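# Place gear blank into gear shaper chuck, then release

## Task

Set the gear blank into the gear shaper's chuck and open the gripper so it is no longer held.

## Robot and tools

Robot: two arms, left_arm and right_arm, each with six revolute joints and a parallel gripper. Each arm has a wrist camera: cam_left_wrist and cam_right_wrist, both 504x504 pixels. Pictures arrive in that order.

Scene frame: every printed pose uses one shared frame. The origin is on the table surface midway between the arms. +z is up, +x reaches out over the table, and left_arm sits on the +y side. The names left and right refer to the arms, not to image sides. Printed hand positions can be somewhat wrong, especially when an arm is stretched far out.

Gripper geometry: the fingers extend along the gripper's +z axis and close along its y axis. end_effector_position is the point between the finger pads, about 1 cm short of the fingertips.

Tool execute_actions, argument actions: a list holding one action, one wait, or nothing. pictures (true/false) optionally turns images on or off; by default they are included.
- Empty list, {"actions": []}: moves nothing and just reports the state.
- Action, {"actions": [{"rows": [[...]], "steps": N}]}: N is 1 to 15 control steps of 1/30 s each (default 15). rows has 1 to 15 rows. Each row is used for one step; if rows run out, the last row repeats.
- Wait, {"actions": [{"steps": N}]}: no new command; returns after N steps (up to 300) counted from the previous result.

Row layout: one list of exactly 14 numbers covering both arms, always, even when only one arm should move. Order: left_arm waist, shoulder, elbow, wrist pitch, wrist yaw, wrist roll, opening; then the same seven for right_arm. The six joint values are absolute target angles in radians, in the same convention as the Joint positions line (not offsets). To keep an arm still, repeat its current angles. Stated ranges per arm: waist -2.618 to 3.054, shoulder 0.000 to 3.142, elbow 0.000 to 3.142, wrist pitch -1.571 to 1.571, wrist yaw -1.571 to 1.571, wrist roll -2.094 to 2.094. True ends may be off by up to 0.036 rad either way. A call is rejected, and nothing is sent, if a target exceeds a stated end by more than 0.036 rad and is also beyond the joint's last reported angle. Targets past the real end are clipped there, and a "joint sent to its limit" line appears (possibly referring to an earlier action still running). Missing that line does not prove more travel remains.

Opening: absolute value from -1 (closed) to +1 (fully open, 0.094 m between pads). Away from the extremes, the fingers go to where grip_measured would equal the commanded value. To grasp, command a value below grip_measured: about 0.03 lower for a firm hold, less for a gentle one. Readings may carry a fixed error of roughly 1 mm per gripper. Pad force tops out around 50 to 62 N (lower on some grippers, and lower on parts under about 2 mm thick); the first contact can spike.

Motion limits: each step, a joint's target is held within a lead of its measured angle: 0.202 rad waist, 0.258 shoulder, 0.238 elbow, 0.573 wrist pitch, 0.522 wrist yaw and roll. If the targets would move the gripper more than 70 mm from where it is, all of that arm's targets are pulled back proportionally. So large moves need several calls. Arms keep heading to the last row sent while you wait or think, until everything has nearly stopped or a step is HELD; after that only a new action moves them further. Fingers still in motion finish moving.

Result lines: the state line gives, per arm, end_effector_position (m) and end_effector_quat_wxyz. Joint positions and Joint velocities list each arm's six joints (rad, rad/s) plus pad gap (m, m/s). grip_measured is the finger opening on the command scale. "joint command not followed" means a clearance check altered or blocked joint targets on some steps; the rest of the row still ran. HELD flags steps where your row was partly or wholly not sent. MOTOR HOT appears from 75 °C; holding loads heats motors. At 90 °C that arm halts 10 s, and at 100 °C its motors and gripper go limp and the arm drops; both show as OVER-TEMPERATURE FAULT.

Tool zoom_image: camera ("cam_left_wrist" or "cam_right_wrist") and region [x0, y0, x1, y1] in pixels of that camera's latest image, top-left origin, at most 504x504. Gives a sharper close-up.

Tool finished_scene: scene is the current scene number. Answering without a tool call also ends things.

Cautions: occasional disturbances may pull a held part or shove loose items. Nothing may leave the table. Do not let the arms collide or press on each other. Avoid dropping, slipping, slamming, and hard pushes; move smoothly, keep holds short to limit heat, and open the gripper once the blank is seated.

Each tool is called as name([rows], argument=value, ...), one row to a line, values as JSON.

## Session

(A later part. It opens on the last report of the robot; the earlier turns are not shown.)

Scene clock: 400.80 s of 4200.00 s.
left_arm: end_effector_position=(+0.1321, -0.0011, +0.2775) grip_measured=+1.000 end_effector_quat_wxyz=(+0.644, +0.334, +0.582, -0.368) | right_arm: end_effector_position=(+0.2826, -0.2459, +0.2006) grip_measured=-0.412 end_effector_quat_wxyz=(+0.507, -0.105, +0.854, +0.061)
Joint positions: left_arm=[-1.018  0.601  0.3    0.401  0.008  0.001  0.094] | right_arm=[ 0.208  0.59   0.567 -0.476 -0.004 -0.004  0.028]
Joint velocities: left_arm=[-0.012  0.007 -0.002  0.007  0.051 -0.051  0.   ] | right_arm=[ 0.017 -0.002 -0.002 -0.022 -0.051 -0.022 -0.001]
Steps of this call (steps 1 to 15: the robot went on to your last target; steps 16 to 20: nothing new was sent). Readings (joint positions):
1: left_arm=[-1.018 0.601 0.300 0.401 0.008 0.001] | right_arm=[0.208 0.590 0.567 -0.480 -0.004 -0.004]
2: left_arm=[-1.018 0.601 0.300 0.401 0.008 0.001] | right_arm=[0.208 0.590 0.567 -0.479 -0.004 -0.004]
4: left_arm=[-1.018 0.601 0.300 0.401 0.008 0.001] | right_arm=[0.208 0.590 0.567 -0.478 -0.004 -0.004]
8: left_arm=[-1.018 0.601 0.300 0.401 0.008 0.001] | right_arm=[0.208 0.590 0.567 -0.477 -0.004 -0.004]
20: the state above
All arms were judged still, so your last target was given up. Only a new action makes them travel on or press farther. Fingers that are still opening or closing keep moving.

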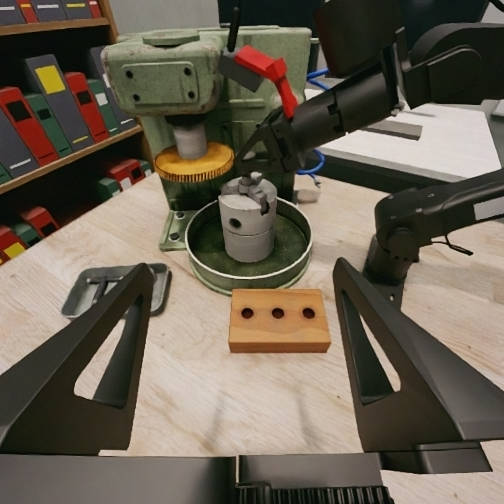

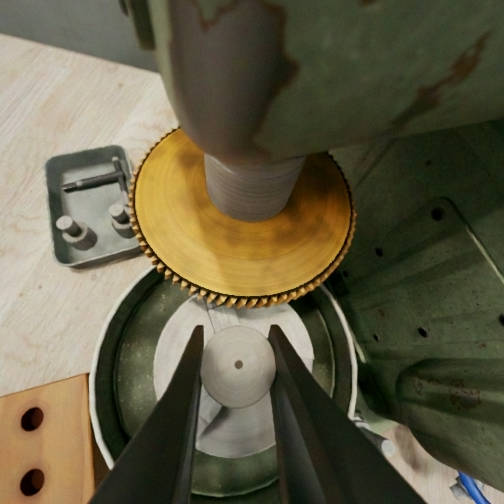

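execute_actions([
  {"rows":[[-1.02,0.6,0.32,0.4,0,0,1,0.2,0.556,0.56,-0.432,-0.012,0,-0.46],[-1.02,0.6,0.32,0.4,0,0,1,0.2,0.555,0.558,-0.432,-0.012,0,-0.46],[-1.02,0.6,0.32,0.4,0,0,1,0.2,0.554,0.555,-0.43,-0.012,0,-0.46],[-1.02,0.6,0.32,0.4,0,0,1,0.2,0.553,0.551,-0.427,-0.012,0,-0.46],[-1.02,0.6,0.32,0.4,0,0,1,0.2,0.552,0.547,-0.424,-0.012,0,-0.46],[-1.02,0.6,0.32,0.4,0,0,1,0.2,0.551,0.543,-0.421,-0.012,0,-0.46],[-1.02,0.6,0.32,0.4,0,0,1,0.2,0.55,0.539,-0.418,-0.012,0,-0.46],[-1.02,0.6,0.32,0.4,0,0,1,0.2,0.549,0.535,-0.415,-0.012,0,-0.46],[-1.02,0.6,0.32,0.4,0,0,1,0.2,0.548,0.531,-0.412,-0.012,0,-0.46],[-1.02,0.6,0.32,0.4,0,0,1,0.2,0.547,0.527,-0.409,-0.012,0,-0.46],[-1.02,0.6,0.32,0.4,0,0,1,0.2,0.546,0.523,-0.406,-0.012,0,-0.46],[-1.02,0.6,0.32,0.4,0,0,1,0.2,0.545,0.519,-0.403,-0.012,0,-0.46],[-1.02,0.6,0.32,0.4,0,0,1,0.2,0.544,0.515,-0.4,-0.012,0,-0.46],[-1.02,0.6,0.32,0.4,0,0,1,0.2,0.543,0.51,-0.4,-0.012,0,-0.46]]},
], pictures=false)

execute_actions([
  {"steps":20},
])

zoom_image(camera="cam_left_wrist", region=[170,80,330,240])

Scene clock: 413.83 s of 4200.00 s.
left_arm: end_effector_position=(+0.1321, -0.0011, +0.2775) grip_measured=+1.000 end_effector_quat_wxyz=(+0.644, +0.334, +0.582, -0.368) | right_arm: end_effector_position=(+0.2837, -0.2455, +0.1995) grip_measured=-0.412 end_effector_quat_wxyz=(+0.521, -0.104, +0.845, +0.063)
Joint positions: left_arm=[-1.018  0.601  0.3    0.401  0.008  0.001  0.094] | right_arm=[ 0.208  0.566  0.528 -0.427 -0.005 -0.004  0.028]
Joint velocities: left_arm=[-0.007  0.002  0.007  0.037 -0.007  0.051  0.   ] | right_arm=[-0.007 -0.056 -0.061  0.11   0.022 -0.125  0.   ]
Steps of this call (steps 1 to 90: nothing new was sent; then 9.53 s passed at rest; steps 91 to 105: all 15 steps of this action). Readings (joint positions):
91: left_arm=[-1.018 0.601 0.300 0.401 0.008 0.001] | right_arm=[0.208 0.590 0.567 -0.476 -0.004 -0.004]
92: left_arm=[-1.018 0.601 0.300 0.401 0.008 0.001] | right_arm=[0.208 0.590 0.567 -0.476 -0.004 -0.004]
94: left_arm=[-1.018 0.601 0.300 0.401 0.008 0.001] | right_arm=[0.208 0.586 0.563 -0.473 -0.004 -0.004]
98: left_arm=[-1.018 0.601 0.300 0.401 0.008 0.001] | right_arm=[0.208 0.576 0.549 -0.460 -0.005 -0.004]
105: the state above

Scene clock: 414.50 s of 4200.00 s.
left_arm: end_effector_position=(+0.1321, -0.0011, +0.2775) grip_measured=+1.000 end_effector_quat_wxyz=(+0.644, +0.334, +0.582, -0.368) | right_arm: end_effector_position=(+0.2843, -0.2454, +0.1996) grip_measured=-0.412 end_effector_quat_wxyz=(+0.524, -0.104, +0.843, +0.063)
Joint positions: left_arm=[-1.018  0.601  0.3    0.401  0.008  0.001  0.094] | right_arm=[ 0.208  0.564  0.524 -0.419 -0.005 -0.004  0.028]
Joint velocities: left_arm=[-0.017 -0.007 -0.007  0.037 -0.051  0.037  0.   ] | right_arm=[-0.002 -0.012 -0.002 -0.051  0.037  0.022  0.001]
Steps of this call (steps 1 to 15: the robot went on to your last target; steps 16 to 20: nothing new was sent). Readings (joint positions):
1: left_arm=[-1.018 0.601 0.300 0.401 0.008 0.001] | right_arm=[0.208 0.565 0.527 -0.425 -0.005 -0.004]
2: left_arm=[-1.018 0.601 0.300 0.401 0.008 0.001] | right_arm=[0.208 0.564 0.526 -0.423 -0.005 -0.004]
4: left_arm=[-1.018 0.601 0.300 0.401 0.008 0.001] | right_arm=[0.208 0.564 0.524 -0.420 -0.005 -0.004]
8: left_arm=[-1.018 0.601 0.300 0.401 0.008 0.001] | right_arm=[0.208 0.564 0.524 -0.419 -0.005 -0.004]
20: the state above
All arms were judged still, so your last target was given up. Only a new action makes them travel on or press farther. Fingers that are still opening or closing keep moving.

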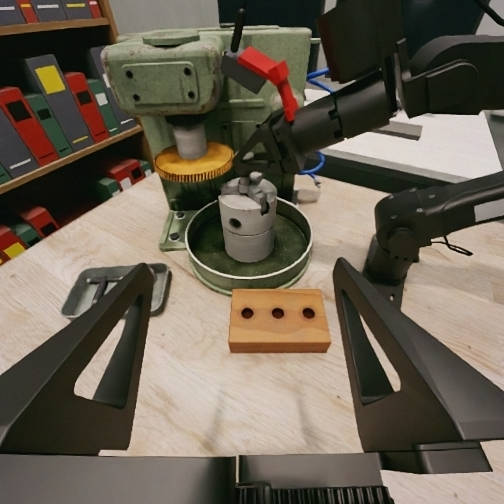

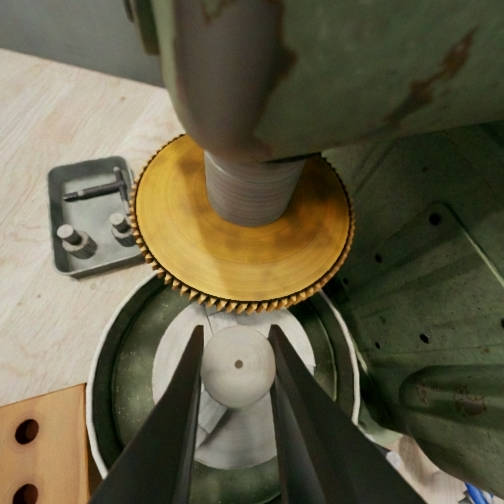

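Region (170, 80, 330, 240) of cam_left_wrist's 504x504 image, scaled by 3.150, with more detail than that image has.

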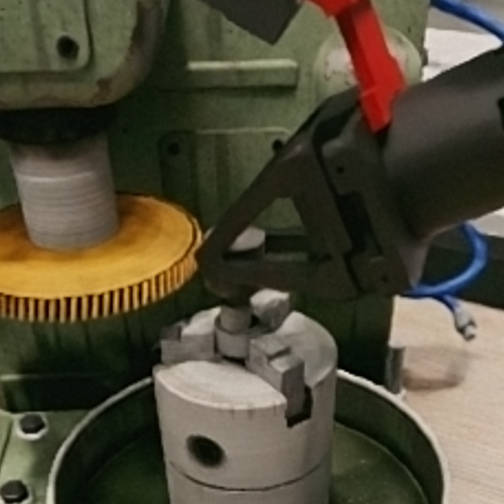

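execute_actions([
  {"rows":[[-1.02,0.6,0.32,0.4,0,0,1,0.2,0.565,0.555,-0.41,-0.012,0,-0.46],[-1.02,0.6,0.32,0.4,0,0,1,0.2,0.565,0.565,-0.41,-0.012,0,-0.46],[-1.02,0.6,0.32,0.4,0,0,1,0.2,0.565,0.575,-0.415,-0.012,0,-0.46],[-1.02,0.6,0.32,0.4,0,0,1,0.2,0.565,0.585,-0.42,-0.012,0,-0.46],[-1.02,0.6,0.32,0.4,0,0,1,0.2,0.565,0.595,-0.43,-0.012,0,-0.46],[-1.02,0.6,0.32,0.4,0,0,1,0.2,0.57,0.607,-0.44,-0.012,0,-0.46],[-1.02,0.6,0.32,0.4,0,0,1,0.2,0.574,0.607,-0.45,-0.012,0,-0.46],[-1.02,0.6,0.32,0.4,0,0,1,0.2,0.578,0.607,-0.46,-0.012,0,-0.46],[-1.02,0.6,0.32,0.4,0,0,1,0.2,0.582,0.607,-0.47,-0.012,0,-0.46],[-1.02,0.6,0.32,0.4,0,0,1,0.2,0.582,0.607,-0.48,-0.012,0,-0.46]]},
], pictures=false)

execute_actions([
  {"steps":20},
])

zoom_image(camera="cam_left_wrist", region=[200,130,300,230])

zoom_image(camera="cam_right_wrist", region=[110,252,362,504])

Scene clock: 430.57 s of 4200.00 s.
left_arm: end_effector_position=(+0.1321, -0.0011, +0.2775) grip_measured=+1.000 end_effector_quat_wxyz=(+0.644, +0.334, +0.582, -0.368) | right_arm: end_effector_position=(+0.2810, -0.2462, +0.2071) grip_measured=-0.412 end_effector_quat_wxyz=(+0.513, -0.104, +0.850, +0.062)
Joint positions: left_arm=[-1.018  0.601  0.3    0.401  0.008  0.001  0.094] | right_arm=[ 0.208  0.576  0.577 -0.485 -0.005 -0.004  0.028]
Joint velocities: left_arm=[-0.017 -0.007  0.012 -0.037  0.007  0.051  0.   ] | right_arm=[-0.007 -0.007  0.002 -0.081 -0.051  0.022 -0.001]
Steps of this call (steps 1 to 90: nothing new was sent; then 12.57 s passed at rest; steps 91 to 105: all 15 steps of this action). Readings (joint positions):
91: left_arm=[-1.018 0.601 0.300 0.401 0.008 0.001] | right_arm=[0.208 0.564 0.524 -0.419 -0.005 -0.004]
92: left_arm=[-1.018 0.601 0.300 0.401 0.008 0.001] | right_arm=[0.208 0.564 0.526 -0.420 -0.005 -0.004]
94: left_arm=[-1.018 0.601 0.300 0.401 0.008 0.001] | right_arm=[0.208 0.564 0.534 -0.429 -0.005 -0.004]
98: left_arm=[-1.018 0.601 0.300 0.401 0.008 0.001] | right_arm=[0.208 0.564 0.566 -0.452 -0.005 -0.004]
105: the state above

Scene clock: 431.23 s of 4200.00 s.
left_arm: end_effector_position=(+0.1321, -0.0011, +0.2775) grip_measured=+1.000 end_effector_quat_wxyz=(+0.644, +0.334, +0.582, -0.368) | right_arm: end_effector_position=(+0.2795, -0.2466, +0.2041) grip_measured=-0.412 end_effector_quat_wxyz=(+0.508, -0.105, +0.853, +0.062)
Joint positions: left_arm=[-1.018  0.601  0.3    0.401  0.008  0.001  0.094] | right_arm=[ 0.208  0.576  0.577 -0.499 -0.005 -0.004  0.028]
Joint velocities: left_arm=[-0.007 -0.002 -0.002 -0.007  0.037 -0.022  0.   ] | right_arm=[ 0.002  0.007  0.002 -0.037 -0.066  0.022 -0.001]
Steps of this call (steps 1 to 20: the robot went on to your last target). Readings (joint positions):
1: left_arm=[-1.018 0.601 0.300 0.401 0.008 0.001] | right_arm=[0.208 0.576 0.577 -0.489 -0.005 -0.004]
2: left_arm=[-1.018 0.601 0.300 0.401 0.008 0.001] | right_arm=[0.208 0.576 0.577 -0.492 -0.005 -0.004]
4: left_arm=[-1.018 0.601 0.300 0.401 0.008 0.001] | right_arm=[0.208 0.576 0.577 -0.495 -0.005 -0.004]
8: left_arm=[-1.018 0.601 0.300 0.401 0.008 0.001] | right_arm=[0.208 0.576 0.577 -0.497 -0.005 -0.004]
20: the state above

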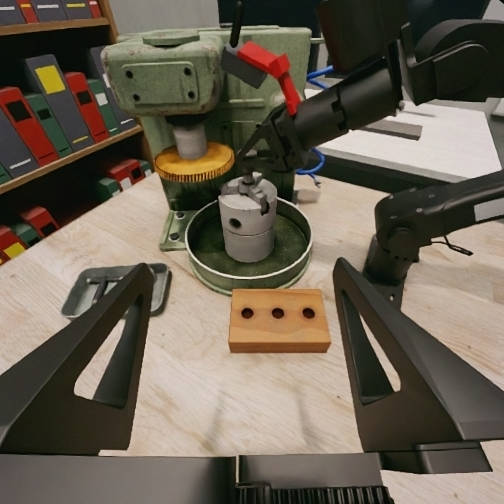

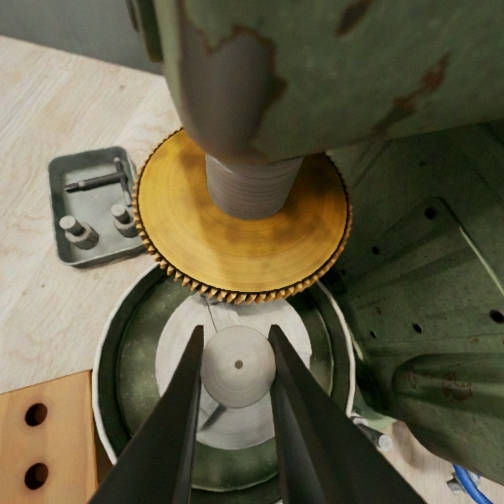

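Region (200, 130, 300, 230) of cam_left_wrist's 504x504 image, scaled by 5.040, with more detail than that image has.

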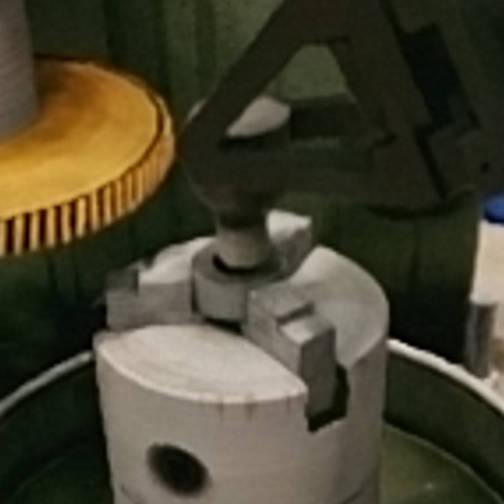

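Region (110, 252, 362, 504) of cam_right_wrist's 504x504 image, scaled by 2.000, with more detail than that image has.

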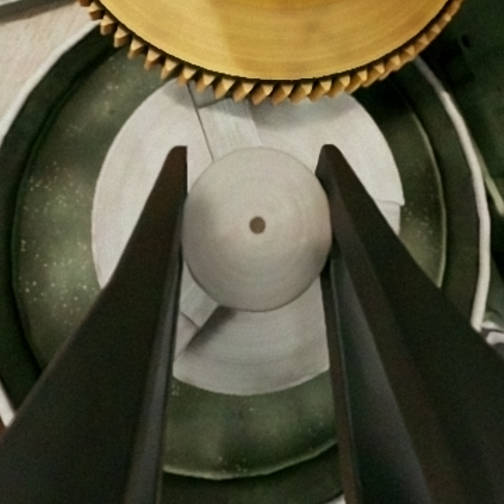

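execute_actions([
  {"rows":[[-1.02,0.6,0.32,0.4,0,0,1,0.196,0.57,0.574,-0.452,-0.012,0,-0.46],[-1.02,0.6,0.32,0.4,0,0,1,0.196,0.57,0.572,-0.448,-0.012,0,-0.46],[-1.02,0.6,0.32,0.4,0,0,1,0.196,0.57,0.569,-0.445,-0.012,0,-0.46],[-1.02,0.6,0.32,0.4,0,0,1,0.196,0.57,0.566,-0.442,-0.012,0,-0.46],[-1.02,0.6,0.32,0.4,0,0,1,0.196,0.56,0.563,-0.439,-0.012,0,-0.46],[-1.02,0.6,0.32,0.4,0,0,1,0.196,0.553,0.56,-0.436,-0.012,0,-0.46],[-1.02,0.6,0.32,0.4,0,0,1,0.196,0.552,0.557,-0.434,-0.012,0,-0.46],[-1.02,0.6,0.32,0.4,0,0,1,0.196,0.551,0.554,-0.432,-0.012,0,-0.46],[-1.02,0.6,0.32,0.4,0,0,1,0.196,0.55,0.551,-0.43,-0.012,0,-0.46],[-1.02,0.6,0.32,0.4,0,0,1,0.196,0.549,0.548,-0.428,-0.012,0,-0.46],[-1.02,0.6,0.32,0.4,0,0,1,0.196,0.548,0.545,-0.426,-0.012,0,-0.46],[-1.02,0.6,0.32,0.4,0,0,1,0.196,0.547,0.541,-0.424,-0.012,0,-0.46],[-1.02,0.6,0.32,0.4,0,0,1,0.196,0.546,0.537,-0.424,-0.012,0,-0.46],[-1.02,0.6,0.32,0.4,0,0,1,0.196,0.545,0.533,-0.424,-0.012,0,-0.46]]},
], pictures=false)

execute_actions([
  {"steps":15},
])

zoom_image(camera="cam_left_wrist", region=[200,130,300,230])

Scene clock: 449.00 s of 4200.00 s.
left_arm: end_effector_position=(+0.1321, -0.0011, +0.2775) grip_measured=+1.000 end_effector_quat_wxyz=(+0.644, +0.334, +0.582, -0.368) | right_arm: end_effector_position=(+0.2820, -0.2459, +0.1995) grip_measured=-0.412 end_effector_quat_wxyz=(+0.513, -0.104, +0.850, +0.062)
Joint positions: left_arm=[-1.018  0.601  0.3    0.401  0.008  0.001  0.094] | right_arm=[ 0.208  0.573  0.547 -0.458 -0.005 -0.004  0.028]
Joint velocities: left_arm=[-0.012 -0.012 -0.007 -0.051 -0.139 -0.051  0.   ] | right_arm=[ 0.017 -0.081 -0.061  0.051 -0.007 -0.022 -0.   ]
Steps of this call (steps 1 to 15: the robot went on to your last target; steps 16 to 90: nothing new was sent; then 14.27 s passed at rest; steps 91 to 105: all 15 steps of this action). Readings (joint positions):
91: left_arm=[-1.018 0.601 0.300 0.401 0.008 0.001] | right_arm=[0.208 0.576 0.577 -0.498 -0.005 -0.004]
92: left_arm=[-1.018 0.601 0.300 0.401 0.008 0.001] | right_arm=[0.208 0.576 0.577 -0.498 -0.005 -0.004]
94: left_arm=[-1.018 0.601 0.300 0.401 0.008 0.001] | right_arm=[0.208 0.576 0.577 -0.495 -0.005 -0.004]
98: left_arm=[-1.018 0.601 0.300 0.401 0.008 0.001] | right_arm=[0.208 0.576 0.567 -0.481 -0.005 -0.004]
105: the state above

Scene clock: 449.50 s of 4200.00 s.
left_arm: end_effector_position=(+0.1322, -0.0010, +0.2775) grip_measured=+1.000 end_effector_quat_wxyz=(+0.644, +0.334, +0.582, -0.368) | right_arm: end_effector_position=(+0.2820, -0.2459, +0.1996) grip_measured=-0.412 end_effector_quat_wxyz=(+0.515, -0.104, +0.849, +0.062)
Joint positions: left_arm=[-1.018  0.601  0.3    0.401  0.008  0.001  0.094] | right_arm=[ 0.208  0.569  0.543 -0.454 -0.005 -0.004  0.028]
Joint velocities: left_arm=[ 0.017 -0.017 -0.002  0.051 -0.051  0.007  0.   ] | right_arm=[-0.007  0.012 -0.002  0.007 -0.022 -0.022 -0.001]
Steps of this call (steps 1 to 15: the robot went on to your last target). Readings (joint positions):
1: left_arm=[-1.018 0.601 0.300 0.401 0.008 0.001] | right_arm=[0.208 0.571 0.545 -0.457 -0.005 -0.004]
2: left_arm=[-1.018 0.601 0.300 0.401 0.008 0.001] | right_arm=[0.208 0.570 0.544 -0.456 -0.005 -0.004]
4: left_arm=[-1.018 0.601 0.300 0.401 0.008 0.001] | right_arm=[0.208 0.569 0.543 -0.455 -0.005 -0.004]
8: left_arm=[-1.018 0.601 0.300 0.401 0.008 0.001] | right_arm=[0.208 0.569 0.543 -0.454 -0.005 -0.004]
15: the state above
All arms were judged still, so your last target was given up. Only a new action makes them travel on or press farther. Fingers that are still opening or closing keep moving.

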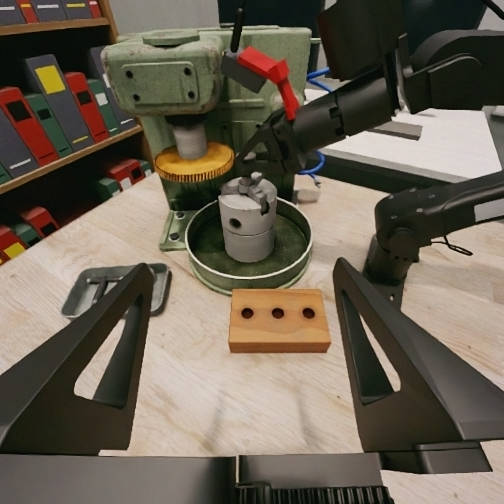

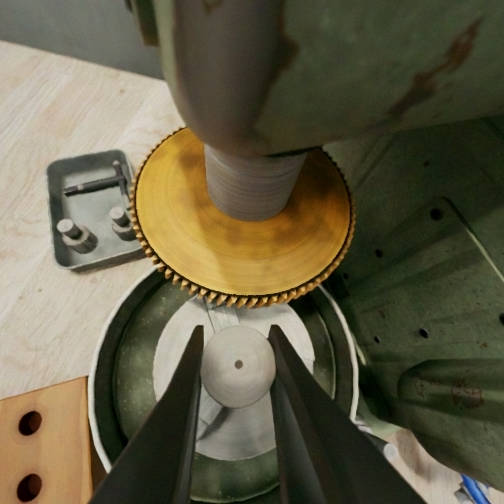

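Region (200, 130, 300, 230) of cam_left_wrist's 504x504 image, scaled by 5.040, with more detail than that image has.

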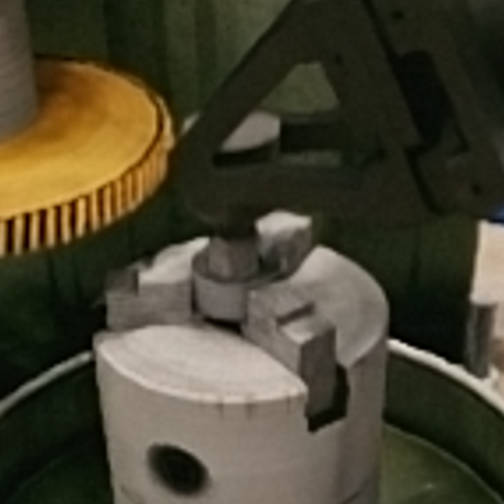

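execute_actions([
  {"rows":[[-1.02,0.6,0.32,0.4,0,0,1,0.193,0.55,0.55,-0.435,-0.012,0,-0.46],[-1.02,0.6,0.32,0.4,0,0,1,0.19,0.55,0.55,-0.44,-0.012,0,-0.46],[-1.02,0.6,0.32,0.4,0,0,1,0.188,0.55,0.55,-0.445,-0.012,0,-0.46],[-1.02,0.6,0.32,0.4,0,0,1,0.186,0.55,0.55,-0.45,-0.012,0,-0.46],[-1.02,0.6,0.32,0.4,0,0,1,0.186,0.55,0.55,-0.455,-0.012,0,-0.46],[-1.02,0.6,0.32,0.4,0,0,1,0.186,0.55,0.55,-0.46,-0.012,0,-0.46]]},
])

zoom_image(camera="cam_left_wrist", region=[200,130,300,230])

Scene clock: 458.90 s of 4200.00 s.
left_arm: end_effector_position=(+0.1321, -0.0011, +0.2775) grip_measured=+1.000 end_effector_quat_wxyz=(+0.644, +0.334, +0.582, -0.368) | right_arm: end_effector_position=(+0.2824, -0.2480, +0.1994) grip_measured=-0.412 end_effector_quat_wxyz=(+0.515, -0.101, +0.849, +0.062)
Joint positions: left_arm=[-1.018  0.601  0.3    0.401  0.008  0.001  0.094] | right_arm=[ 0.196  0.569  0.543 -0.454 -0.01  -0.004  0.028]
Joint velocities: left_arm=[ 0.012 -0.007 -0.017 -0.022  0.007 -0.007  0.   ] | right_arm=[-0.007  0.007 -0.012  0.051 -0.022 -0.007 -0.001]
Steps of this call (steps 1 to 90: nothing new was sent; then 5.90 s passed at rest; steps 91 to 105: all 15 steps of this action). Readings (joint positions):
91: left_arm=[-1.018 0.601 0.300 0.401 0.008 0.001] | right_arm=[0.207 0.569 0.543 -0.454 -0.006 -0.004]
92: left_arm=[-1.018 0.601 0.300 0.401 0.008 0.001] | right_arm=[0.205 0.569 0.543 -0.454 -0.007 -0.004]
94: left_arm=[-1.018 0.601 0.300 0.401 0.008 0.001] | right_arm=[0.200 0.569 0.543 -0.454 -0.008 -0.004]
98: left_arm=[-1.018 0.601 0.300 0.401 0.008 0.001] | right_arm=[0.196 0.569 0.543 -0.454 -0.010 -0.004]
105: the state above

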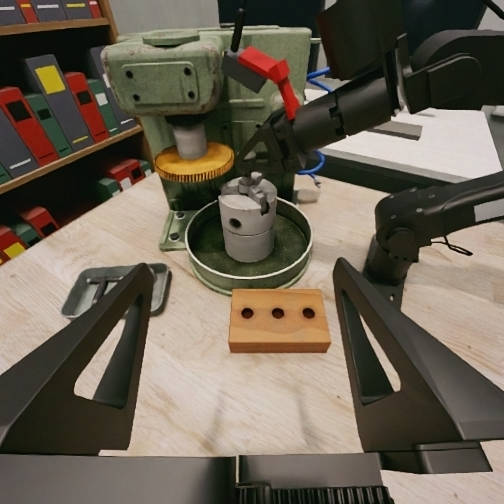

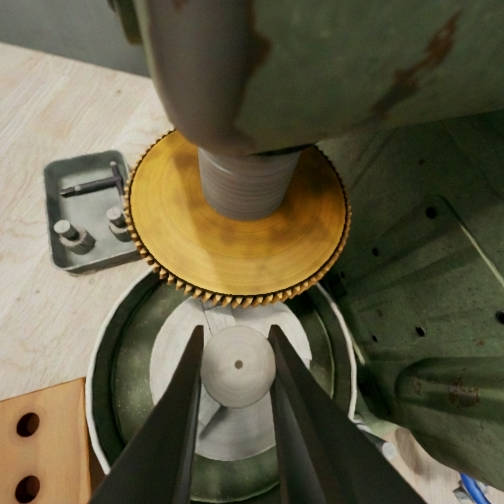

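Region (200, 130, 300, 230) of cam_left_wrist's 504x504 image, scaled by 5.040, with more detail than that image has.

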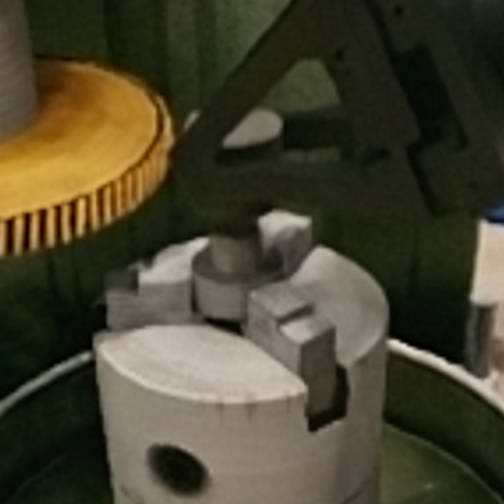

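execute_actions([
  {"rows":[[-1.02,0.6,0.32,0.4,0,0,1,0.19,0.56,0.565,-0.465,-0.005,0,-0.46],[-1.02,0.6,0.32,0.4,0,0,1,0.19,0.56,0.568,-0.47,-0.005,0,-0.46],[-1.02,0.6,0.32,0.4,0,0,1,0.19,0.56,0.571,-0.475,-0.005,0,-0.46],[-1.02,0.6,0.32,0.4,0,0,1,0.19,0.56,0.574,-0.48,-0.005,0,-0.46],[-1.02,0.6,0.32,0.4,0,0,1,0.19,0.56,0.577,-0.48,-0.005,0,-0.46]]},
], pictures=false)

execute_actions([
  {"steps":10},
])

zoom_image(camera="cam_left_wrist", region=[200,130,300,230])

Scene clock: 472.97 s of 4200.00 s.
left_arm: end_effector_position=(+0.1321, -0.0011, +0.2775) grip_measured=+1.000 end_effector_quat_wxyz=(+0.644, +0.334, +0.582, -0.368) | right_arm: end_effector_position=(+0.2823, -0.2481, +0.1992) grip_measured=-0.412 end_effector_quat_wxyz=(+0.514, -0.101, +0.849, +0.061)
Joint positions: left_arm=[-1.018  0.601  0.3    0.401  0.008  0.001  0.094] | right_arm=[ 0.196  0.569  0.543 -0.456 -0.01  -0.004  0.028]
Joint velocities: left_arm=[-0.012 -0.012 -0.002 -0.051 -0.022 -0.007  0.   ] | right_arm=[-0.002  0.002 -0.027  0.007  0.022  0.037  0.   ]
Steps of this call (steps 1 to 15: the robot went on to your last target; steps 16 to 90: nothing new was sent; then 10.57 s passed at rest; steps 91 to 105: all 15 steps of this action). Readings (joint positions):
91: left_arm=[-1.018 0.601 0.300 0.401 0.008 0.001] | right_arm=[0.196 0.569 0.543 -0.455 -0.010 -0.004]
92: left_arm=[-1.018 0.601 0.300 0.401 0.008 0.001] | right_arm=[0.196 0.569 0.543 -0.455 -0.010 -0.004]
94: left_arm=[-1.018 0.601 0.300 0.401 0.008 0.001] | right_arm=[0.196 0.569 0.543 -0.456 -0.010 -0.004]
98: left_arm=[-1.018 0.601 0.300 0.401 0.008 0.001] | right_arm=[0.196 0.569 0.543 -0.456 -0.010 -0.004]
105: the state above

Scene clock: 473.30 s of 4200.00 s.
left_arm: end_effector_position=(+0.1321, -0.0011, +0.2775) grip_measured=+1.000 end_effector_quat_wxyz=(+0.644, +0.334, +0.582, -0.368) | right_arm: end_effector_position=(+0.2823, -0.2481, +0.1992) grip_measured=-0.412 end_effector_quat_wxyz=(+0.514, -0.101, +0.849, +0.061)
Joint positions: left_arm=[-1.018  0.601  0.3    0.401  0.008  0.001  0.094] | right_arm=[ 0.196  0.569  0.543 -0.456 -0.01  -0.004  0.028]
Joint velocities: left_arm=[-0.027 -0.032 -0.002  0.007  0.081  0.051  0.   ] | right_arm=[ 0.002 -0.002  0.007 -0.037 -0.051 -0.037  0.   ]
Steps of this call (steps 1 to 10: the robot went on to your last target). Readings (joint positions):
1: left_arm=[-1.018 0.601 0.300 0.401 0.008 0.001] | right_arm=[0.196 0.569 0.543 -0.456 -0.010 -0.004]
2: left_arm=[-1.018 0.601 0.300 0.401 0.008 0.001] | right_arm=[0.196 0.569 0.543 -0.456 -0.010 -0.004]
4: left_arm=[-1.018 0.601 0.300 0.401 0.008 0.001] | right_arm=[0.196 0.569 0.543 -0.456 -0.010 -0.004]
8: left_arm=[-1.018 0.601 0.300 0.401 0.008 0.001] | right_arm=[0.196 0.569 0.543 -0.456 -0.010 -0.004]
10: the state above

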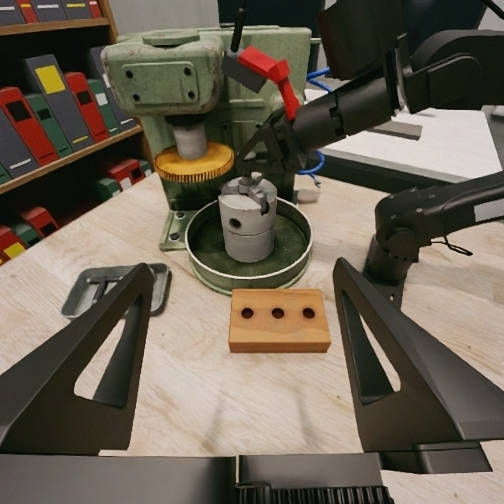

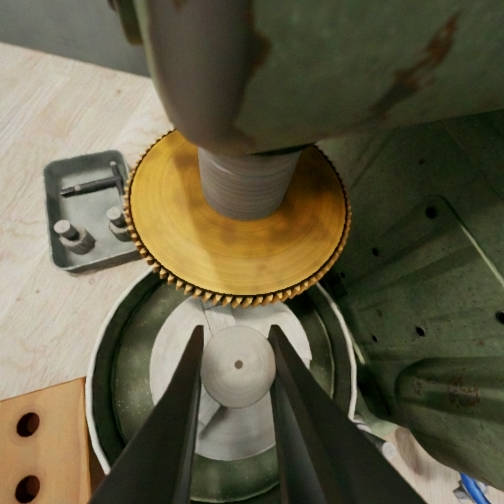

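Region (200, 130, 300, 230) of cam_left_wrist's 504x504 image, scaled by 5.040, with more detail than that image has.

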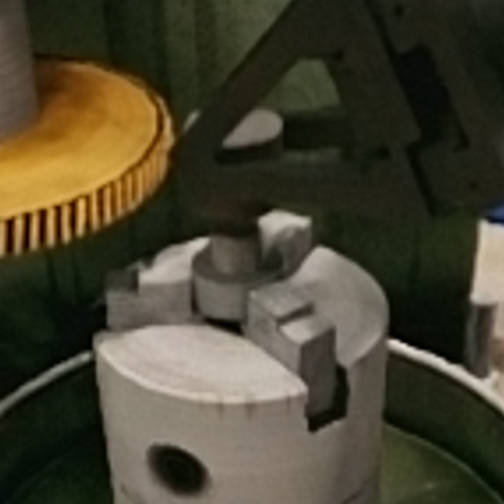

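Stiction; push a bit more.

execute_actions([
  {"rows":[[-1.02,0.6,0.32,0.4,0,0,1,0.19,0.56,0.58,-0.48,-0.005,0,-0.46],[-1.02,0.6,0.32,0.4,0,0,1,0.19,0.56,0.583,-0.48,-0.005,0,-0.46],[-1.02,0.6,0.32,0.4,0,0,1,0.19,0.56,0.586,-0.48,-0.005,0,-0.46]]},
], pictures=false)

execute_actions([
  {"steps":10},
])

zoom_image(camera="cam_left_wrist", region=[200,130,300,230])

Scene clock: 478.97 s of 4200.00 s.
left_arm: end_effector_position=(+0.1321, -0.0011, +0.2775) grip_measured=+1.000 end_effector_quat_wxyz=(+0.644, +0.334, +0.582, -0.368) | right_arm: end_effector_position=(+0.2804, -0.2485, +0.1995) grip_measured=-0.412 end_effector_quat_wxyz=(+0.509, -0.101, +0.852, +0.061)
Joint positions: left_arm=[-1.018  0.601  0.3    0.401  0.008  0.001  0.094] | right_arm=[ 0.196  0.569  0.554 -0.478 -0.01  -0.004  0.028]
Joint velocities: left_arm=[ 0.002 -0.012 -0.002  0.007 -0.022 -0.037  0.   ] | right_arm=[-0.017 -0.012  0.012  0.007 -0.007 -0.037 -0.001]
Steps of this call (steps 1 to 15: the robot went on to your last target; steps 16 to 90: nothing new was sent; then 2.17 s passed at rest; steps 91 to 105: all 15 steps of this action). Readings (joint positions):
91: left_arm=[-1.018 0.601 0.300 0.401 0.008 0.001] | right_arm=[0.196 0.569 0.545 -0.457 -0.010 -0.004]
92: left_arm=[-1.018 0.601 0.300 0.401 0.008 0.001] | right_arm=[0.196 0.569 0.547 -0.462 -0.010 -0.004]
94: left_arm=[-1.018 0.601 0.300 0.401 0.008 0.001] | right_arm=[0.196 0.569 0.551 -0.471 -0.010 -0.004]
98: left_arm=[-1.018 0.601 0.300 0.401 0.008 0.001] | right_arm=[0.196 0.569 0.554 -0.477 -0.010 -0.004]
105: the state above

Scene clock: 479.30 s of 4200.00 s.
left_arm: end_effector_position=(+0.1322, -0.0010, +0.2775) grip_measured=+1.000 end_effector_quat_wxyz=(+0.644, +0.334, +0.582, -0.368) | right_arm: end_effector_position=(+0.2804, -0.2485, +0.1995) grip_measured=-0.412 end_effector_quat_wxyz=(+0.509, -0.101, +0.852, +0.061)
Joint positions: left_arm=[-1.018  0.601  0.3    0.401  0.008  0.001  0.094] | right_arm=[ 0.196  0.569  0.554 -0.478 -0.01  -0.004  0.028]
Joint velocities: left_arm=[ 0.007 -0.017  0.007 -0.051 -0.037  0.007  0.   ] | right_arm=[ 0.007  0.002 -0.002 -0.022  0.022 -0.051  0.   ]
Steps of this call (steps 1 to 10: the robot went on to your last target). Readings (joint positions):
1: left_arm=[-1.018 0.601 0.300 0.401 0.008 0.001] | right_arm=[0.196 0.569 0.554 -0.478 -0.010 -0.004]
2: left_arm=[-1.018 0.601 0.300 0.401 0.008 0.001] | right_arm=[0.196 0.569 0.554 -0.478 -0.010 -0.004]
4: left_arm=[-1.018 0.601 0.300 0.401 0.008 0.001] | right_arm=[0.196 0.569 0.554 -0.478 -0.010 -0.004]
8: left_arm=[-1.018 0.601 0.300 0.401 0.008 0.001] | right_arm=[0.196 0.569 0.554 -0.478 -0.010 -0.004]
10: the state above

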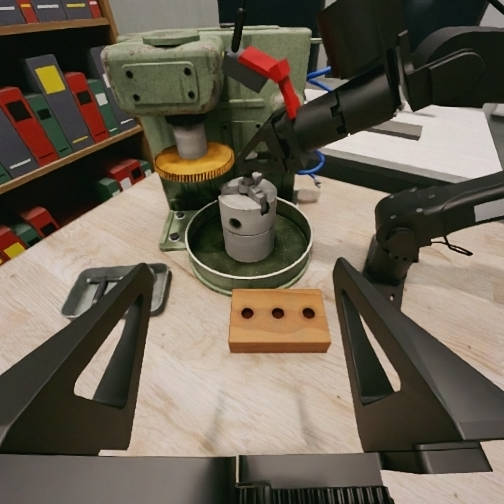

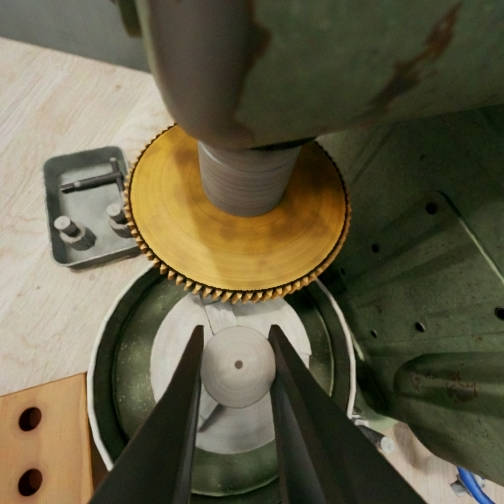

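Region (200, 130, 300, 230) of cam_left_wrist's 504x504 image, scaled by 5.040, with more detail than that image has.

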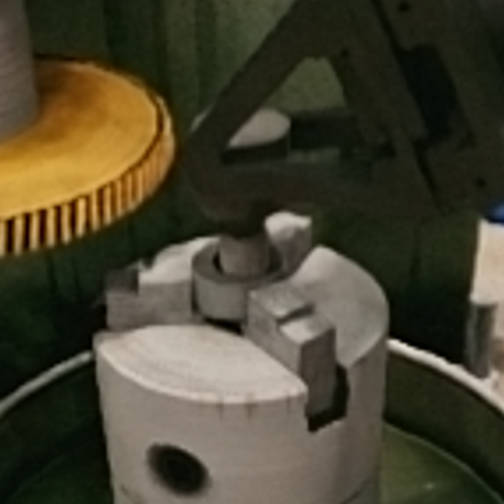

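execute_actions([
  {"rows":[[-1.02,0.6,0.32,0.4,0,0,1,0.19,0.575,0.57,-0.48,-0.005,0,-0.46],[-1.02,0.6,0.32,0.4,0,0,1,0.19,0.578,0.57,-0.48,-0.005,0,-0.46],[-1.02,0.6,0.32,0.4,0,0,1,0.19,0.58,0.57,-0.48,-0.005,0,-0.46],[-1.02,0.6,0.32,0.4,0,0,1,0.19,0.58,0.57,-0.48,-0.002,0,-0.46],[-1.02,0.6,0.32,0.4,0,0,1,0.19,0.58,0.57,-0.48,0.0,0,-0.46],[-1.02,0.6,0.32,0.4,0,0,1,0.19,0.58,0.57,-0.48,0.002,0,-0.46],[-1.02,0.6,0.32,0.4,0,0,1,0.19,0.58,0.57,-0.48,0.004,0,-0.46],[-1.02,0.6,0.32,0.4,0,0,1,0.19,0.58,0.57,-0.48,0.006,0,-0.46],[-1.02,0.6,0.32,0.4,0,0,1,0.19,0.58,0.57,-0.48,0.008,0,-0.46],[-1.02,0.6,0.32,0.4,0,0,1,0.19,0.58,0.57,-0.48,0.01,0,-0.46],[-1.02,0.6,0.32,0.4,0,0,1,0.19,0.58,0.57,-0.48,0.012,0,-0.46]]},
], pictures=false)

execute_actions([
  {"steps":10},
])

zoom_image(camera="cam_left_wrist", region=[200,130,300,230])

Scene clock: 493.30 s of 4200.00 s.
left_arm: end_effector_position=(+0.1321, -0.0011, +0.2775) grip_measured=+1.000 end_effector_quat_wxyz=(+0.644, +0.334, +0.582, -0.368) | right_arm: end_effector_position=(+0.2807, -0.2498, +0.1995) grip_measured=-0.412 end_effector_quat_wxyz=(+0.510, -0.099, +0.853, +0.058)
Joint positions: left_arm=[-1.018  0.601  0.3    0.401  0.008  0.001  0.094] | right_arm=[ 0.196  0.569  0.554 -0.478 -0.002 -0.004  0.028]
Joint velocities: left_arm=[-0.002 -0.007 -0.002 -0.037 -0.007  0.066  0.   ] | right_arm=[-0.002  0.007  0.007 -0.007 -0.007  0.037 -0.   ]
Steps of this call (steps 1 to 15: the robot went on to your last target; steps 16 to 90: nothing new was sent; then 10.50 s passed at rest; steps 91 to 105: all 15 steps of this action). Readings (joint positions):
91: left_arm=[-1.018 0.601 0.300 0.401 0.008 0.001] | right_arm=[0.196 0.569 0.554 -0.478 -0.010 -0.004]
92: left_arm=[-1.018 0.601 0.300 0.401 0.008 0.001] | right_arm=[0.196 0.569 0.554 -0.478 -0.010 -0.004]
94: left_arm=[-1.018 0.601 0.300 0.401 0.008 0.001] | right_arm=[0.196 0.569 0.554 -0.478 -0.010 -0.004]
98: left_arm=[-1.018 0.601 0.300 0.401 0.008 0.001] | right_arm=[0.196 0.569 0.554 -0.478 -0.008 -0.004]
105: the state above

Scene clock: 493.63 s of 4200.00 s.
left_arm: end_effector_position=(+0.1321, -0.0011, +0.2775) grip_measured=+1.000 end_effector_quat_wxyz=(+0.644, +0.334, +0.582, -0.368) | right_arm: end_effector_position=(+0.2807, -0.2501, +0.1995) grip_measured=-0.412 end_effector_quat_wxyz=(+0.510, -0.099, +0.853, +0.057)
Joint positions: left_arm=[-1.018  0.601  0.3    0.401  0.008  0.001  0.094] | right_arm=[ 0.196  0.569  0.554 -0.478 -0.001 -0.004  0.028]
Joint velocities: left_arm=[ 0.007  0.012  0.007 -0.051 -0.007 -0.007  0.   ] | right_arm=[ 0.007  0.007 -0.012 -0.007 -0.037 -0.037  0.   ]
Steps of this call (steps 1 to 10: the robot went on to your last target). Readings (joint positions):
1: left_arm=[-1.018 0.601 0.300 0.401 0.008 0.001] | right_arm=[0.196 0.569 0.554 -0.478 -0.002 -0.004]
2: left_arm=[-1.018 0.601 0.300 0.401 0.008 0.001] | right_arm=[0.196 0.569 0.554 -0.478 -0.002 -0.004]
4: left_arm=[-1.018 0.601 0.300 0.401 0.008 0.001] | right_arm=[0.196 0.569 0.554 -0.478 -0.001 -0.004]
8: left_arm=[-1.018 0.601 0.300 0.401 0.008 0.001] | right_arm=[0.196 0.569 0.554 -0.478 -0.001 -0.004]
10: the state above

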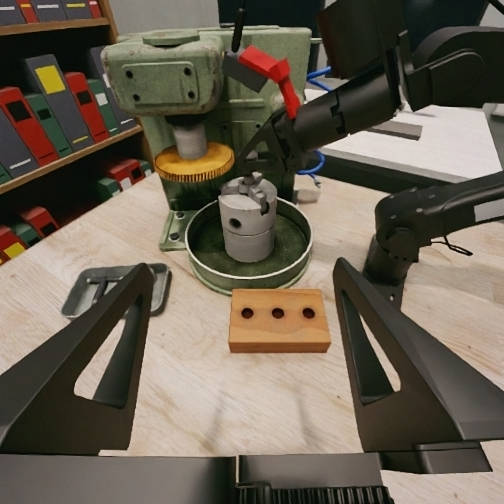

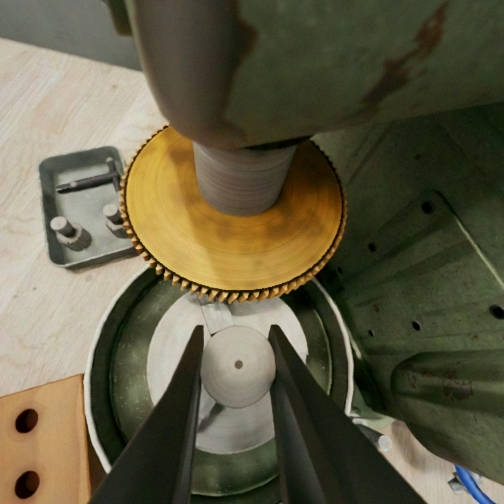

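Region (200, 130, 300, 230) of cam_left_wrist's 504x504 image, scaled by 5.040, with more detail than that image has.

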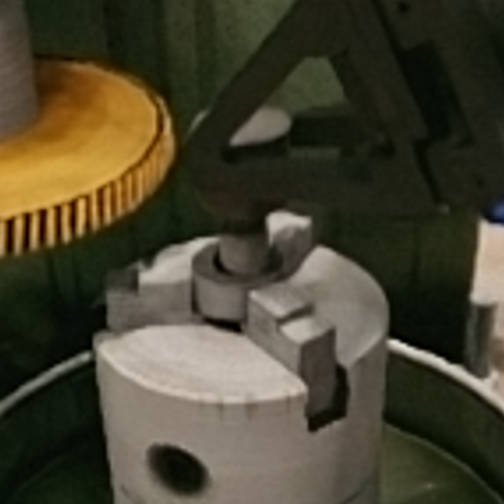

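Now sweep forward slowly with the shoulder.

execute_actions([
  {"rows":[[-1.02,0.6,0.32,0.4,0,0,1,0.19,0.582,0.57,-0.47,0.005,0,-0.46],[-1.02,0.6,0.32,0.4,0,0,1,0.19,0.583,0.57,-0.47,0.005,0,-0.46],[-1.02,0.6,0.32,0.4,0,0,1,0.19,0.584,0.57,-0.47,0.005,0,-0.46],[-1.02,0.6,0.32,0.4,0,0,1,0.19,0.585,0.57,-0.47,0.005,0,-0.46],[-1.02,0.6,0.32,0.4,0,0,1,0.19,0.586,0.57,-0.47,0.005,0,-0.46],[-1.02,0.6,0.32,0.4,0,0,1,0.19,0.587,0.57,-0.47,0.005,0,-0.46],[-1.02,0.6,0.32,0.4,0,0,1,0.19,0.588,0.57,-0.47,0.005,0,-0.46],[-1.02,0.6,0.32,0.4,0,0,1,0.19,0.589,0.57,-0.47,0.005,0,-0.46],[-1.02,0.6,0.32,0.4,0,0,1,0.19,0.59,0.57,-0.47,0.005,0,-0.46],[-1.02,0.6,0.32,0.4,0,0,1,0.19,0.591,0.57,-0.47,0.005,0,-0.46],[-1.02,0.6,0.32,0.4,0,0,1,0.19,0.592,0.57,-0.47,0.005,0,-0.46]]},
], pictures=false)

execute_actions([
  {"steps":10},
])

zoom_image(camera="cam_left_wrist", region=[200,130,300,230])

Scene clock: 503.40 s of 4200.00 s.
left_arm: end_effector_position=(+0.1321, -0.0011, +0.2775) grip_measured=+1.000 end_effector_quat_wxyz=(+0.644, +0.334, +0.582, -0.368) | right_arm: end_effector_position=(+0.2821, -0.2498, +0.1989) grip_measured=-0.412 end_effector_quat_wxyz=(+0.509, -0.099, +0.853, +0.057)
Joint positions: left_arm=[-1.018  0.601  0.3    0.401  0.008  0.001  0.094] | right_arm=[ 0.196  0.577  0.554 -0.472 -0.001 -0.004  0.028]
Joint velocities: left_arm=[ 0.002  0.002 -0.002 -0.022  0.007 -0.022  0.   ] | right_arm=[-0.007 -0.002  0.002 -0.081  0.037  0.095  0.   ]
Steps of this call (steps 1 to 15: the robot went on to your last target; steps 16 to 90: nothing new was sent; then 6.27 s passed at rest; steps 91 to 105: all 15 steps of this action). Readings (joint positions):
91: left_arm=[-1.018 0.601 0.300 0.401 0.008 0.001] | right_arm=[0.196 0.569 0.554 -0.478 -0.001 -0.004]
92: left_arm=[-1.018 0.601 0.300 0.401 0.008 0.001] | right_arm=[0.196 0.569 0.554 -0.478 -0.001 -0.004]
94: left_arm=[-1.018 0.601 0.300 0.401 0.008 0.001] | right_arm=[0.196 0.569 0.554 -0.478 -0.001 -0.004]
98: left_arm=[-1.018 0.601 0.300 0.401 0.008 0.001] | right_arm=[0.196 0.573 0.554 -0.476 -0.001 -0.004]
105: the state above

Scene clock: 503.73 s of 4200.00 s.
left_arm: end_effector_position=(+0.1321, -0.0011, +0.2775) grip_measured=+1.000 end_effector_quat_wxyz=(+0.644, +0.334, +0.582, -0.368) | right_arm: end_effector_position=(+0.2821, -0.2498, +0.1989) grip_measured=-0.412 end_effector_quat_wxyz=(+0.509, -0.099, +0.853, +0.057)
Joint positions: left_arm=[-1.018  0.601  0.3    0.401  0.008  0.001  0.094] | right_arm=[ 0.196  0.577  0.554 -0.472 -0.001 -0.004  0.028]
Joint velocities: left_arm=[-0.007  0.002 -0.007  0.022  0.037  0.007  0.   ] | right_arm=[ 0.002 -0.022 -0.012 -0.022  0.066  0.022  0.   ]
Steps of this call (steps 1 to 10: the robot went on to your last target). Readings (joint positions):
1: left_arm=[-1.018 0.601 0.300 0.401 0.008 0.001] | right_arm=[0.196 0.577 0.554 -0.472 -0.001 -0.004]
2: left_arm=[-1.018 0.601 0.300 0.401 0.008 0.001] | right_arm=[0.196 0.577 0.554 -0.472 -0.001 -0.004]
4: left_arm=[-1.018 0.601 0.300 0.401 0.008 0.001] | right_arm=[0.196 0.577 0.554 -0.472 -0.001 -0.004]
8: left_arm=[-1.018 0.601 0.300 0.401 0.008 0.001] | right_arm=[0.196 0.577 0.554 -0.472 -0.001 -0.004]
10: the state above

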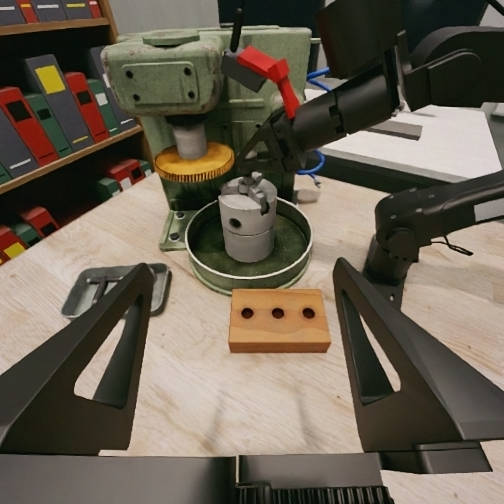

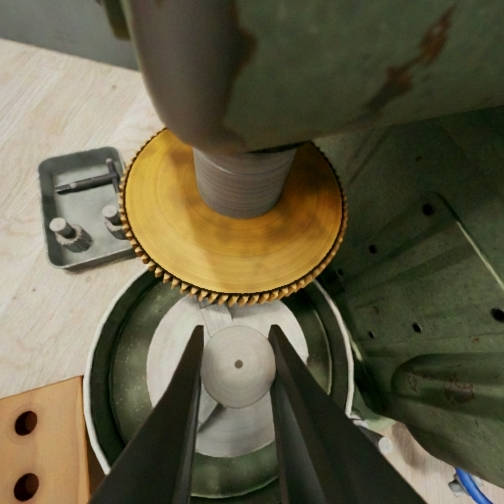

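Region (200, 130, 300, 230) of cam_left_wrist's 504x504 image, scaled by 5.040, with more detail than that image has.

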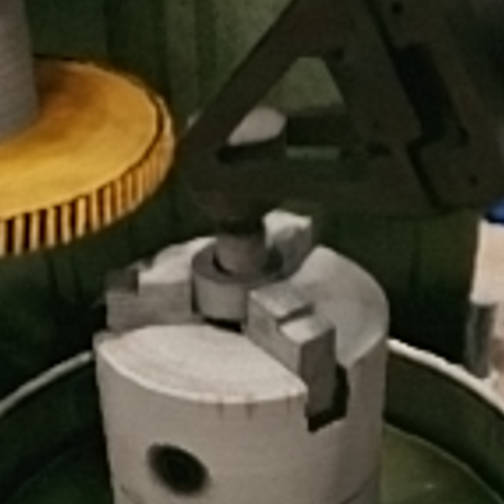

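Continue forward slightly.

execute_actions([
  {"rows":[[-1.02,0.6,0.32,0.4,0,0,1,0.19,0.593,0.57,-0.46,0.005,0,-0.46],[-1.02,0.6,0.32,0.4,0,0,1,0.19,0.594,0.57,-0.46,0.005,0,-0.46],[-1.02,0.6,0.32,0.4,0,0,1,0.19,0.595,0.57,-0.46,0.005,0,-0.46],[-1.02,0.6,0.32,0.4,0,0,1,0.19,0.596,0.57,-0.46,0.005,0,-0.46],[-1.02,0.6,0.32,0.4,0,0,1,0.19,0.597,0.57,-0.46,0.005,0,-0.46],[-1.02,0.6,0.32,0.4,0,0,1,0.19,0.598,0.57,-0.46,0.005,0,-0.46]]},
])

zoom_image(camera="cam_left_wrist", region=[200,130,300,230])

Scene clock: 510.20 s of 4200.00 s.
left_arm: end_effector_position=(+0.1321, -0.0011, +0.2775) grip_measured=+1.000 end_effector_quat_wxyz=(+0.644, +0.334, +0.582, -0.368) | right_arm: end_effector_position=(+0.2838, -0.2496, +0.1965) grip_measured=-0.412 end_effector_quat_wxyz=(+0.505, -0.099, +0.855, +0.056)
Joint positions: left_arm=[-1.018  0.601  0.3    0.401  0.008  0.001  0.094] | right_arm=[ 0.196  0.592  0.554 -0.467  0.    -0.004  0.028]
Joint velocities: left_arm=[ 0.012 -0.002 -0.027  0.022 -0.007 -0.022  0.   ] | right_arm=[ 0.007 -0.017 -0.022 -0.007  0.051 -0.051  0.001]
Steps of this call (steps 1 to 15: the robot went on to your last target; steps 16 to 90: nothing new was sent; then 2.97 s passed at rest; steps 91 to 105: all 15 steps of this action). Readings (joint positions):
91: left_arm=[-1.018 0.601 0.300 0.401 0.008 0.001] | right_arm=[0.196 0.577 0.554 -0.471 -0.001 -0.004]
92: left_arm=[-1.018 0.601 0.300 0.401 0.008 0.001] | right_arm=[0.196 0.577 0.554 -0.470 -0.001 -0.004]
94: left_arm=[-1.018 0.601 0.300 0.401 0.008 0.001] | right_arm=[0.196 0.577 0.554 -0.470 -0.001 -0.004]
98: left_arm=[-1.018 0.601 0.300 0.401 0.008 0.001] | right_arm=[0.196 0.582 0.554 -0.468 -0.001 -0.004]
105: the state above

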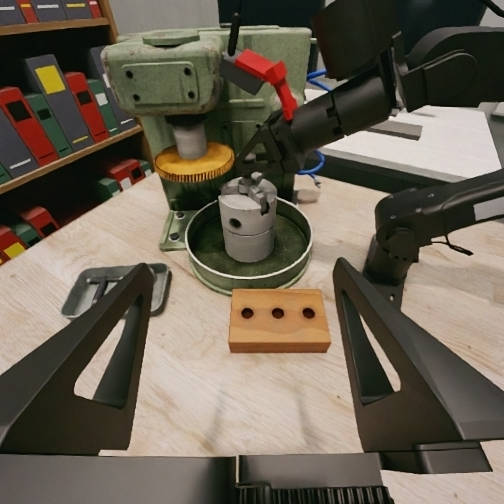

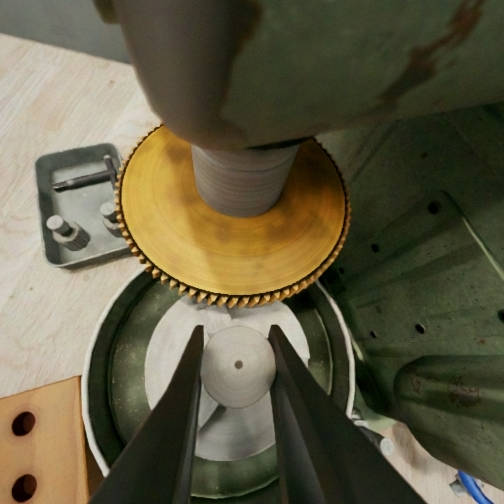

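Region (200, 130, 300, 230) of cam_left_wrist's 504x504 image, scaled by 5.040, with more detail than that image has.

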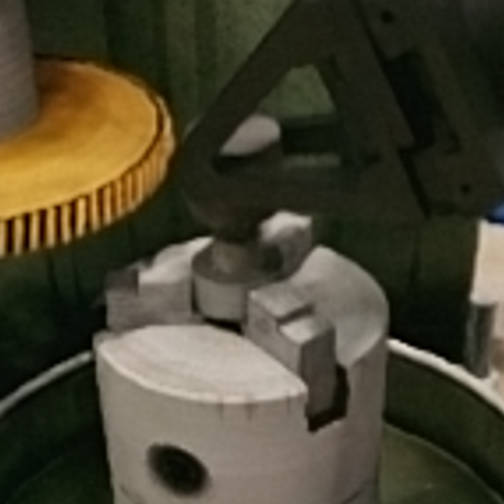

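execute_actions(actions=[])

Scene clock: 528.33 s of 4200.00 s.
left_arm: end_effector_position=(+0.1321, -0.0011, +0.2775) grip_measured=+1.000 end_effector_quat_wxyz=(+0.644, +0.334, +0.582, -0.368) | right_arm: end_effector_position=(+0.2838, -0.2496, +0.1965) grip_measured=-0.412 end_effector_quat_wxyz=(+0.505, -0.099, +0.855, +0.056)
Joint positions: left_arm=[-1.018  0.601  0.3    0.401  0.008  0.001  0.094] | right_arm=[ 0.196  0.592  0.554 -0.467  0.    -0.004  0.028]
Joint velocities: left_arm=[-0.017  0.012  0.007 -0.037 -0.037 -0.022  0.   ] | right_arm=[-0.002  0.022  0.007 -0.037  0.037  0.022  0.001]
Steps of this call (steps 1 to 15: the robot went on to your last target; steps 16 to 90: nothing new was sent; then 15.13 s passed at rest). Readings (joint positions):
1: left_arm=[-1.018 0.601 0.300 0.401 0.008 0.001] | right_arm=[0.196 0.592 0.554 -0.467 0.000 -0.004]
2: left_arm=[-1.018 0.601 0.300 0.401 0.008 0.001] | right_arm=[0.196 0.592 0.554 -0.467 0.000 -0.004]
4: left_arm=[-1.018 0.601 0.300 0.401 0.008 0.001] | right_arm=[0.196 0.592 0.554 -0.467 0.000 -0.004]
8: left_arm=[-1.018 0.601 0.300 0.401 0.008 0.001] | right_arm=[0.196 0.592 0.554 -0.467 0.000 -0.004]
90: the state above
All arms were judged still, so your last target was given up. Only a new action makes them travel on or press farther. Fingers that are still opening or closing keep moving.

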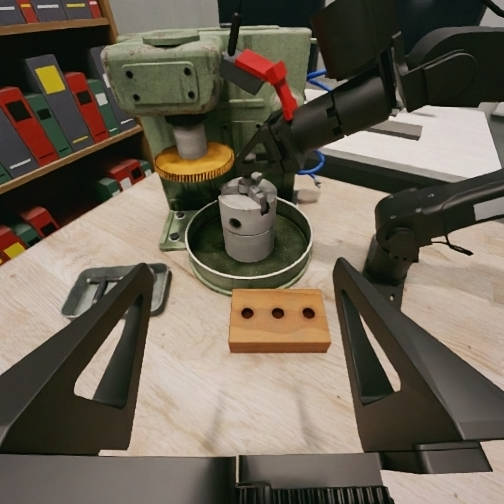

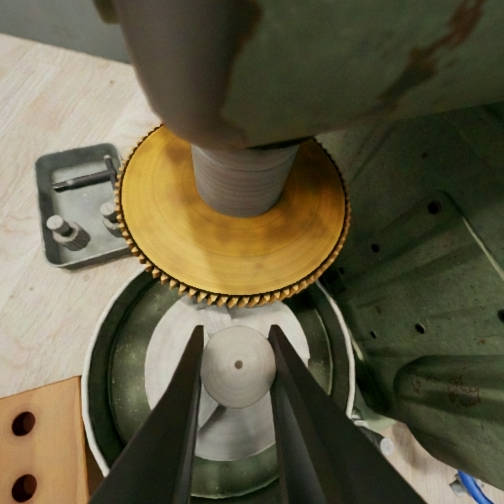

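execute_actions([
  {"rows":[[-1.02,0.6,0.32,0.4,0,0,1,0.19,0.594,0.562,-0.45,0.005,0,-0.46],[-1.02,0.6,0.32,0.4,0,0,1,0.19,0.59,0.556,-0.44,0.005,0,-0.46],[-1.02,0.6,0.32,0.4,0,0,1,0.19,0.585,0.55,-0.432,0.005,0,-0.46],[-1.02,0.6,0.32,0.4,0,0,1,0.19,0.58,0.546,-0.426,0.005,0,-0.46],[-1.02,0.6,0.32,0.4,0,0,1,0.19,0.575,0.543,-0.422,0.005,0,-0.46],[-1.02,0.6,0.32,0.4,0,0,1,0.19,0.571,0.54,-0.419,0.005,0,-0.46],[-1.02,0.6,0.32,0.4,0,0,1,0.19,0.568,0.537,-0.416,0.005,0,-0.46],[-1.02,0.6,0.32,0.4,0,0,1,0.19,0.566,0.534,-0.413,0.005,0,-0.46],[-1.02,0.6,0.32,0.4,0,0,1,0.19,0.565,0.531,-0.41,0.005,0,-0.46]],"steps":15},
], pictures=false)

Scene clock: 536.33 s of 4200.00 s.
left_arm: end_effector_position=(+0.1321, -0.0011, +0.2775) grip_measured=+1.000 end_effector_quat_wxyz=(+0.644, +0.334, +0.582, -0.368) | right_arm: end_effector_position=(+0.2843, -0.2495, +0.1954) grip_measured=-0.412 end_effector_quat_wxyz=(+0.508, -0.098, +0.854, +0.056)
Joint positions: left_arm=[-1.018  0.601  0.3    0.401  0.008  0.001  0.094] | right_arm=[ 0.196  0.587  0.542 -0.452  0.    -0.004  0.028]
Joint velocities: left_arm=[-0.002 -0.007  0.007  0.037 -0.037 -0.007  0.   ] | right_arm=[-0.012 -0.007  0.007  0.007  0.022 -0.051  0.001]
Steps of this call (steps 1 to 90: nothing new was sent; then 4.50 s passed at rest; steps 91 to 105: all 15 steps of this action). Readings (joint positions):
91: left_arm=[-1.018 0.601 0.300 0.401 0.008 0.001] | right_arm=[0.196 0.592 0.554 -0.467 0.000 -0.004]
92: left_arm=[-1.018 0.601 0.300 0.401 0.008 0.001] | right_arm=[0.196 0.592 0.554 -0.467 0.000 -0.004]
94: left_arm=[-1.018 0.601 0.300 0.401 0.008 0.001] | right_arm=[0.196 0.592 0.554 -0.467 0.000 -0.004]
98: left_arm=[-1.018 0.601 0.300 0.401 0.008 0.001] | right_arm=[0.196 0.592 0.548 -0.459 0.000 -0.004]
105: the state above


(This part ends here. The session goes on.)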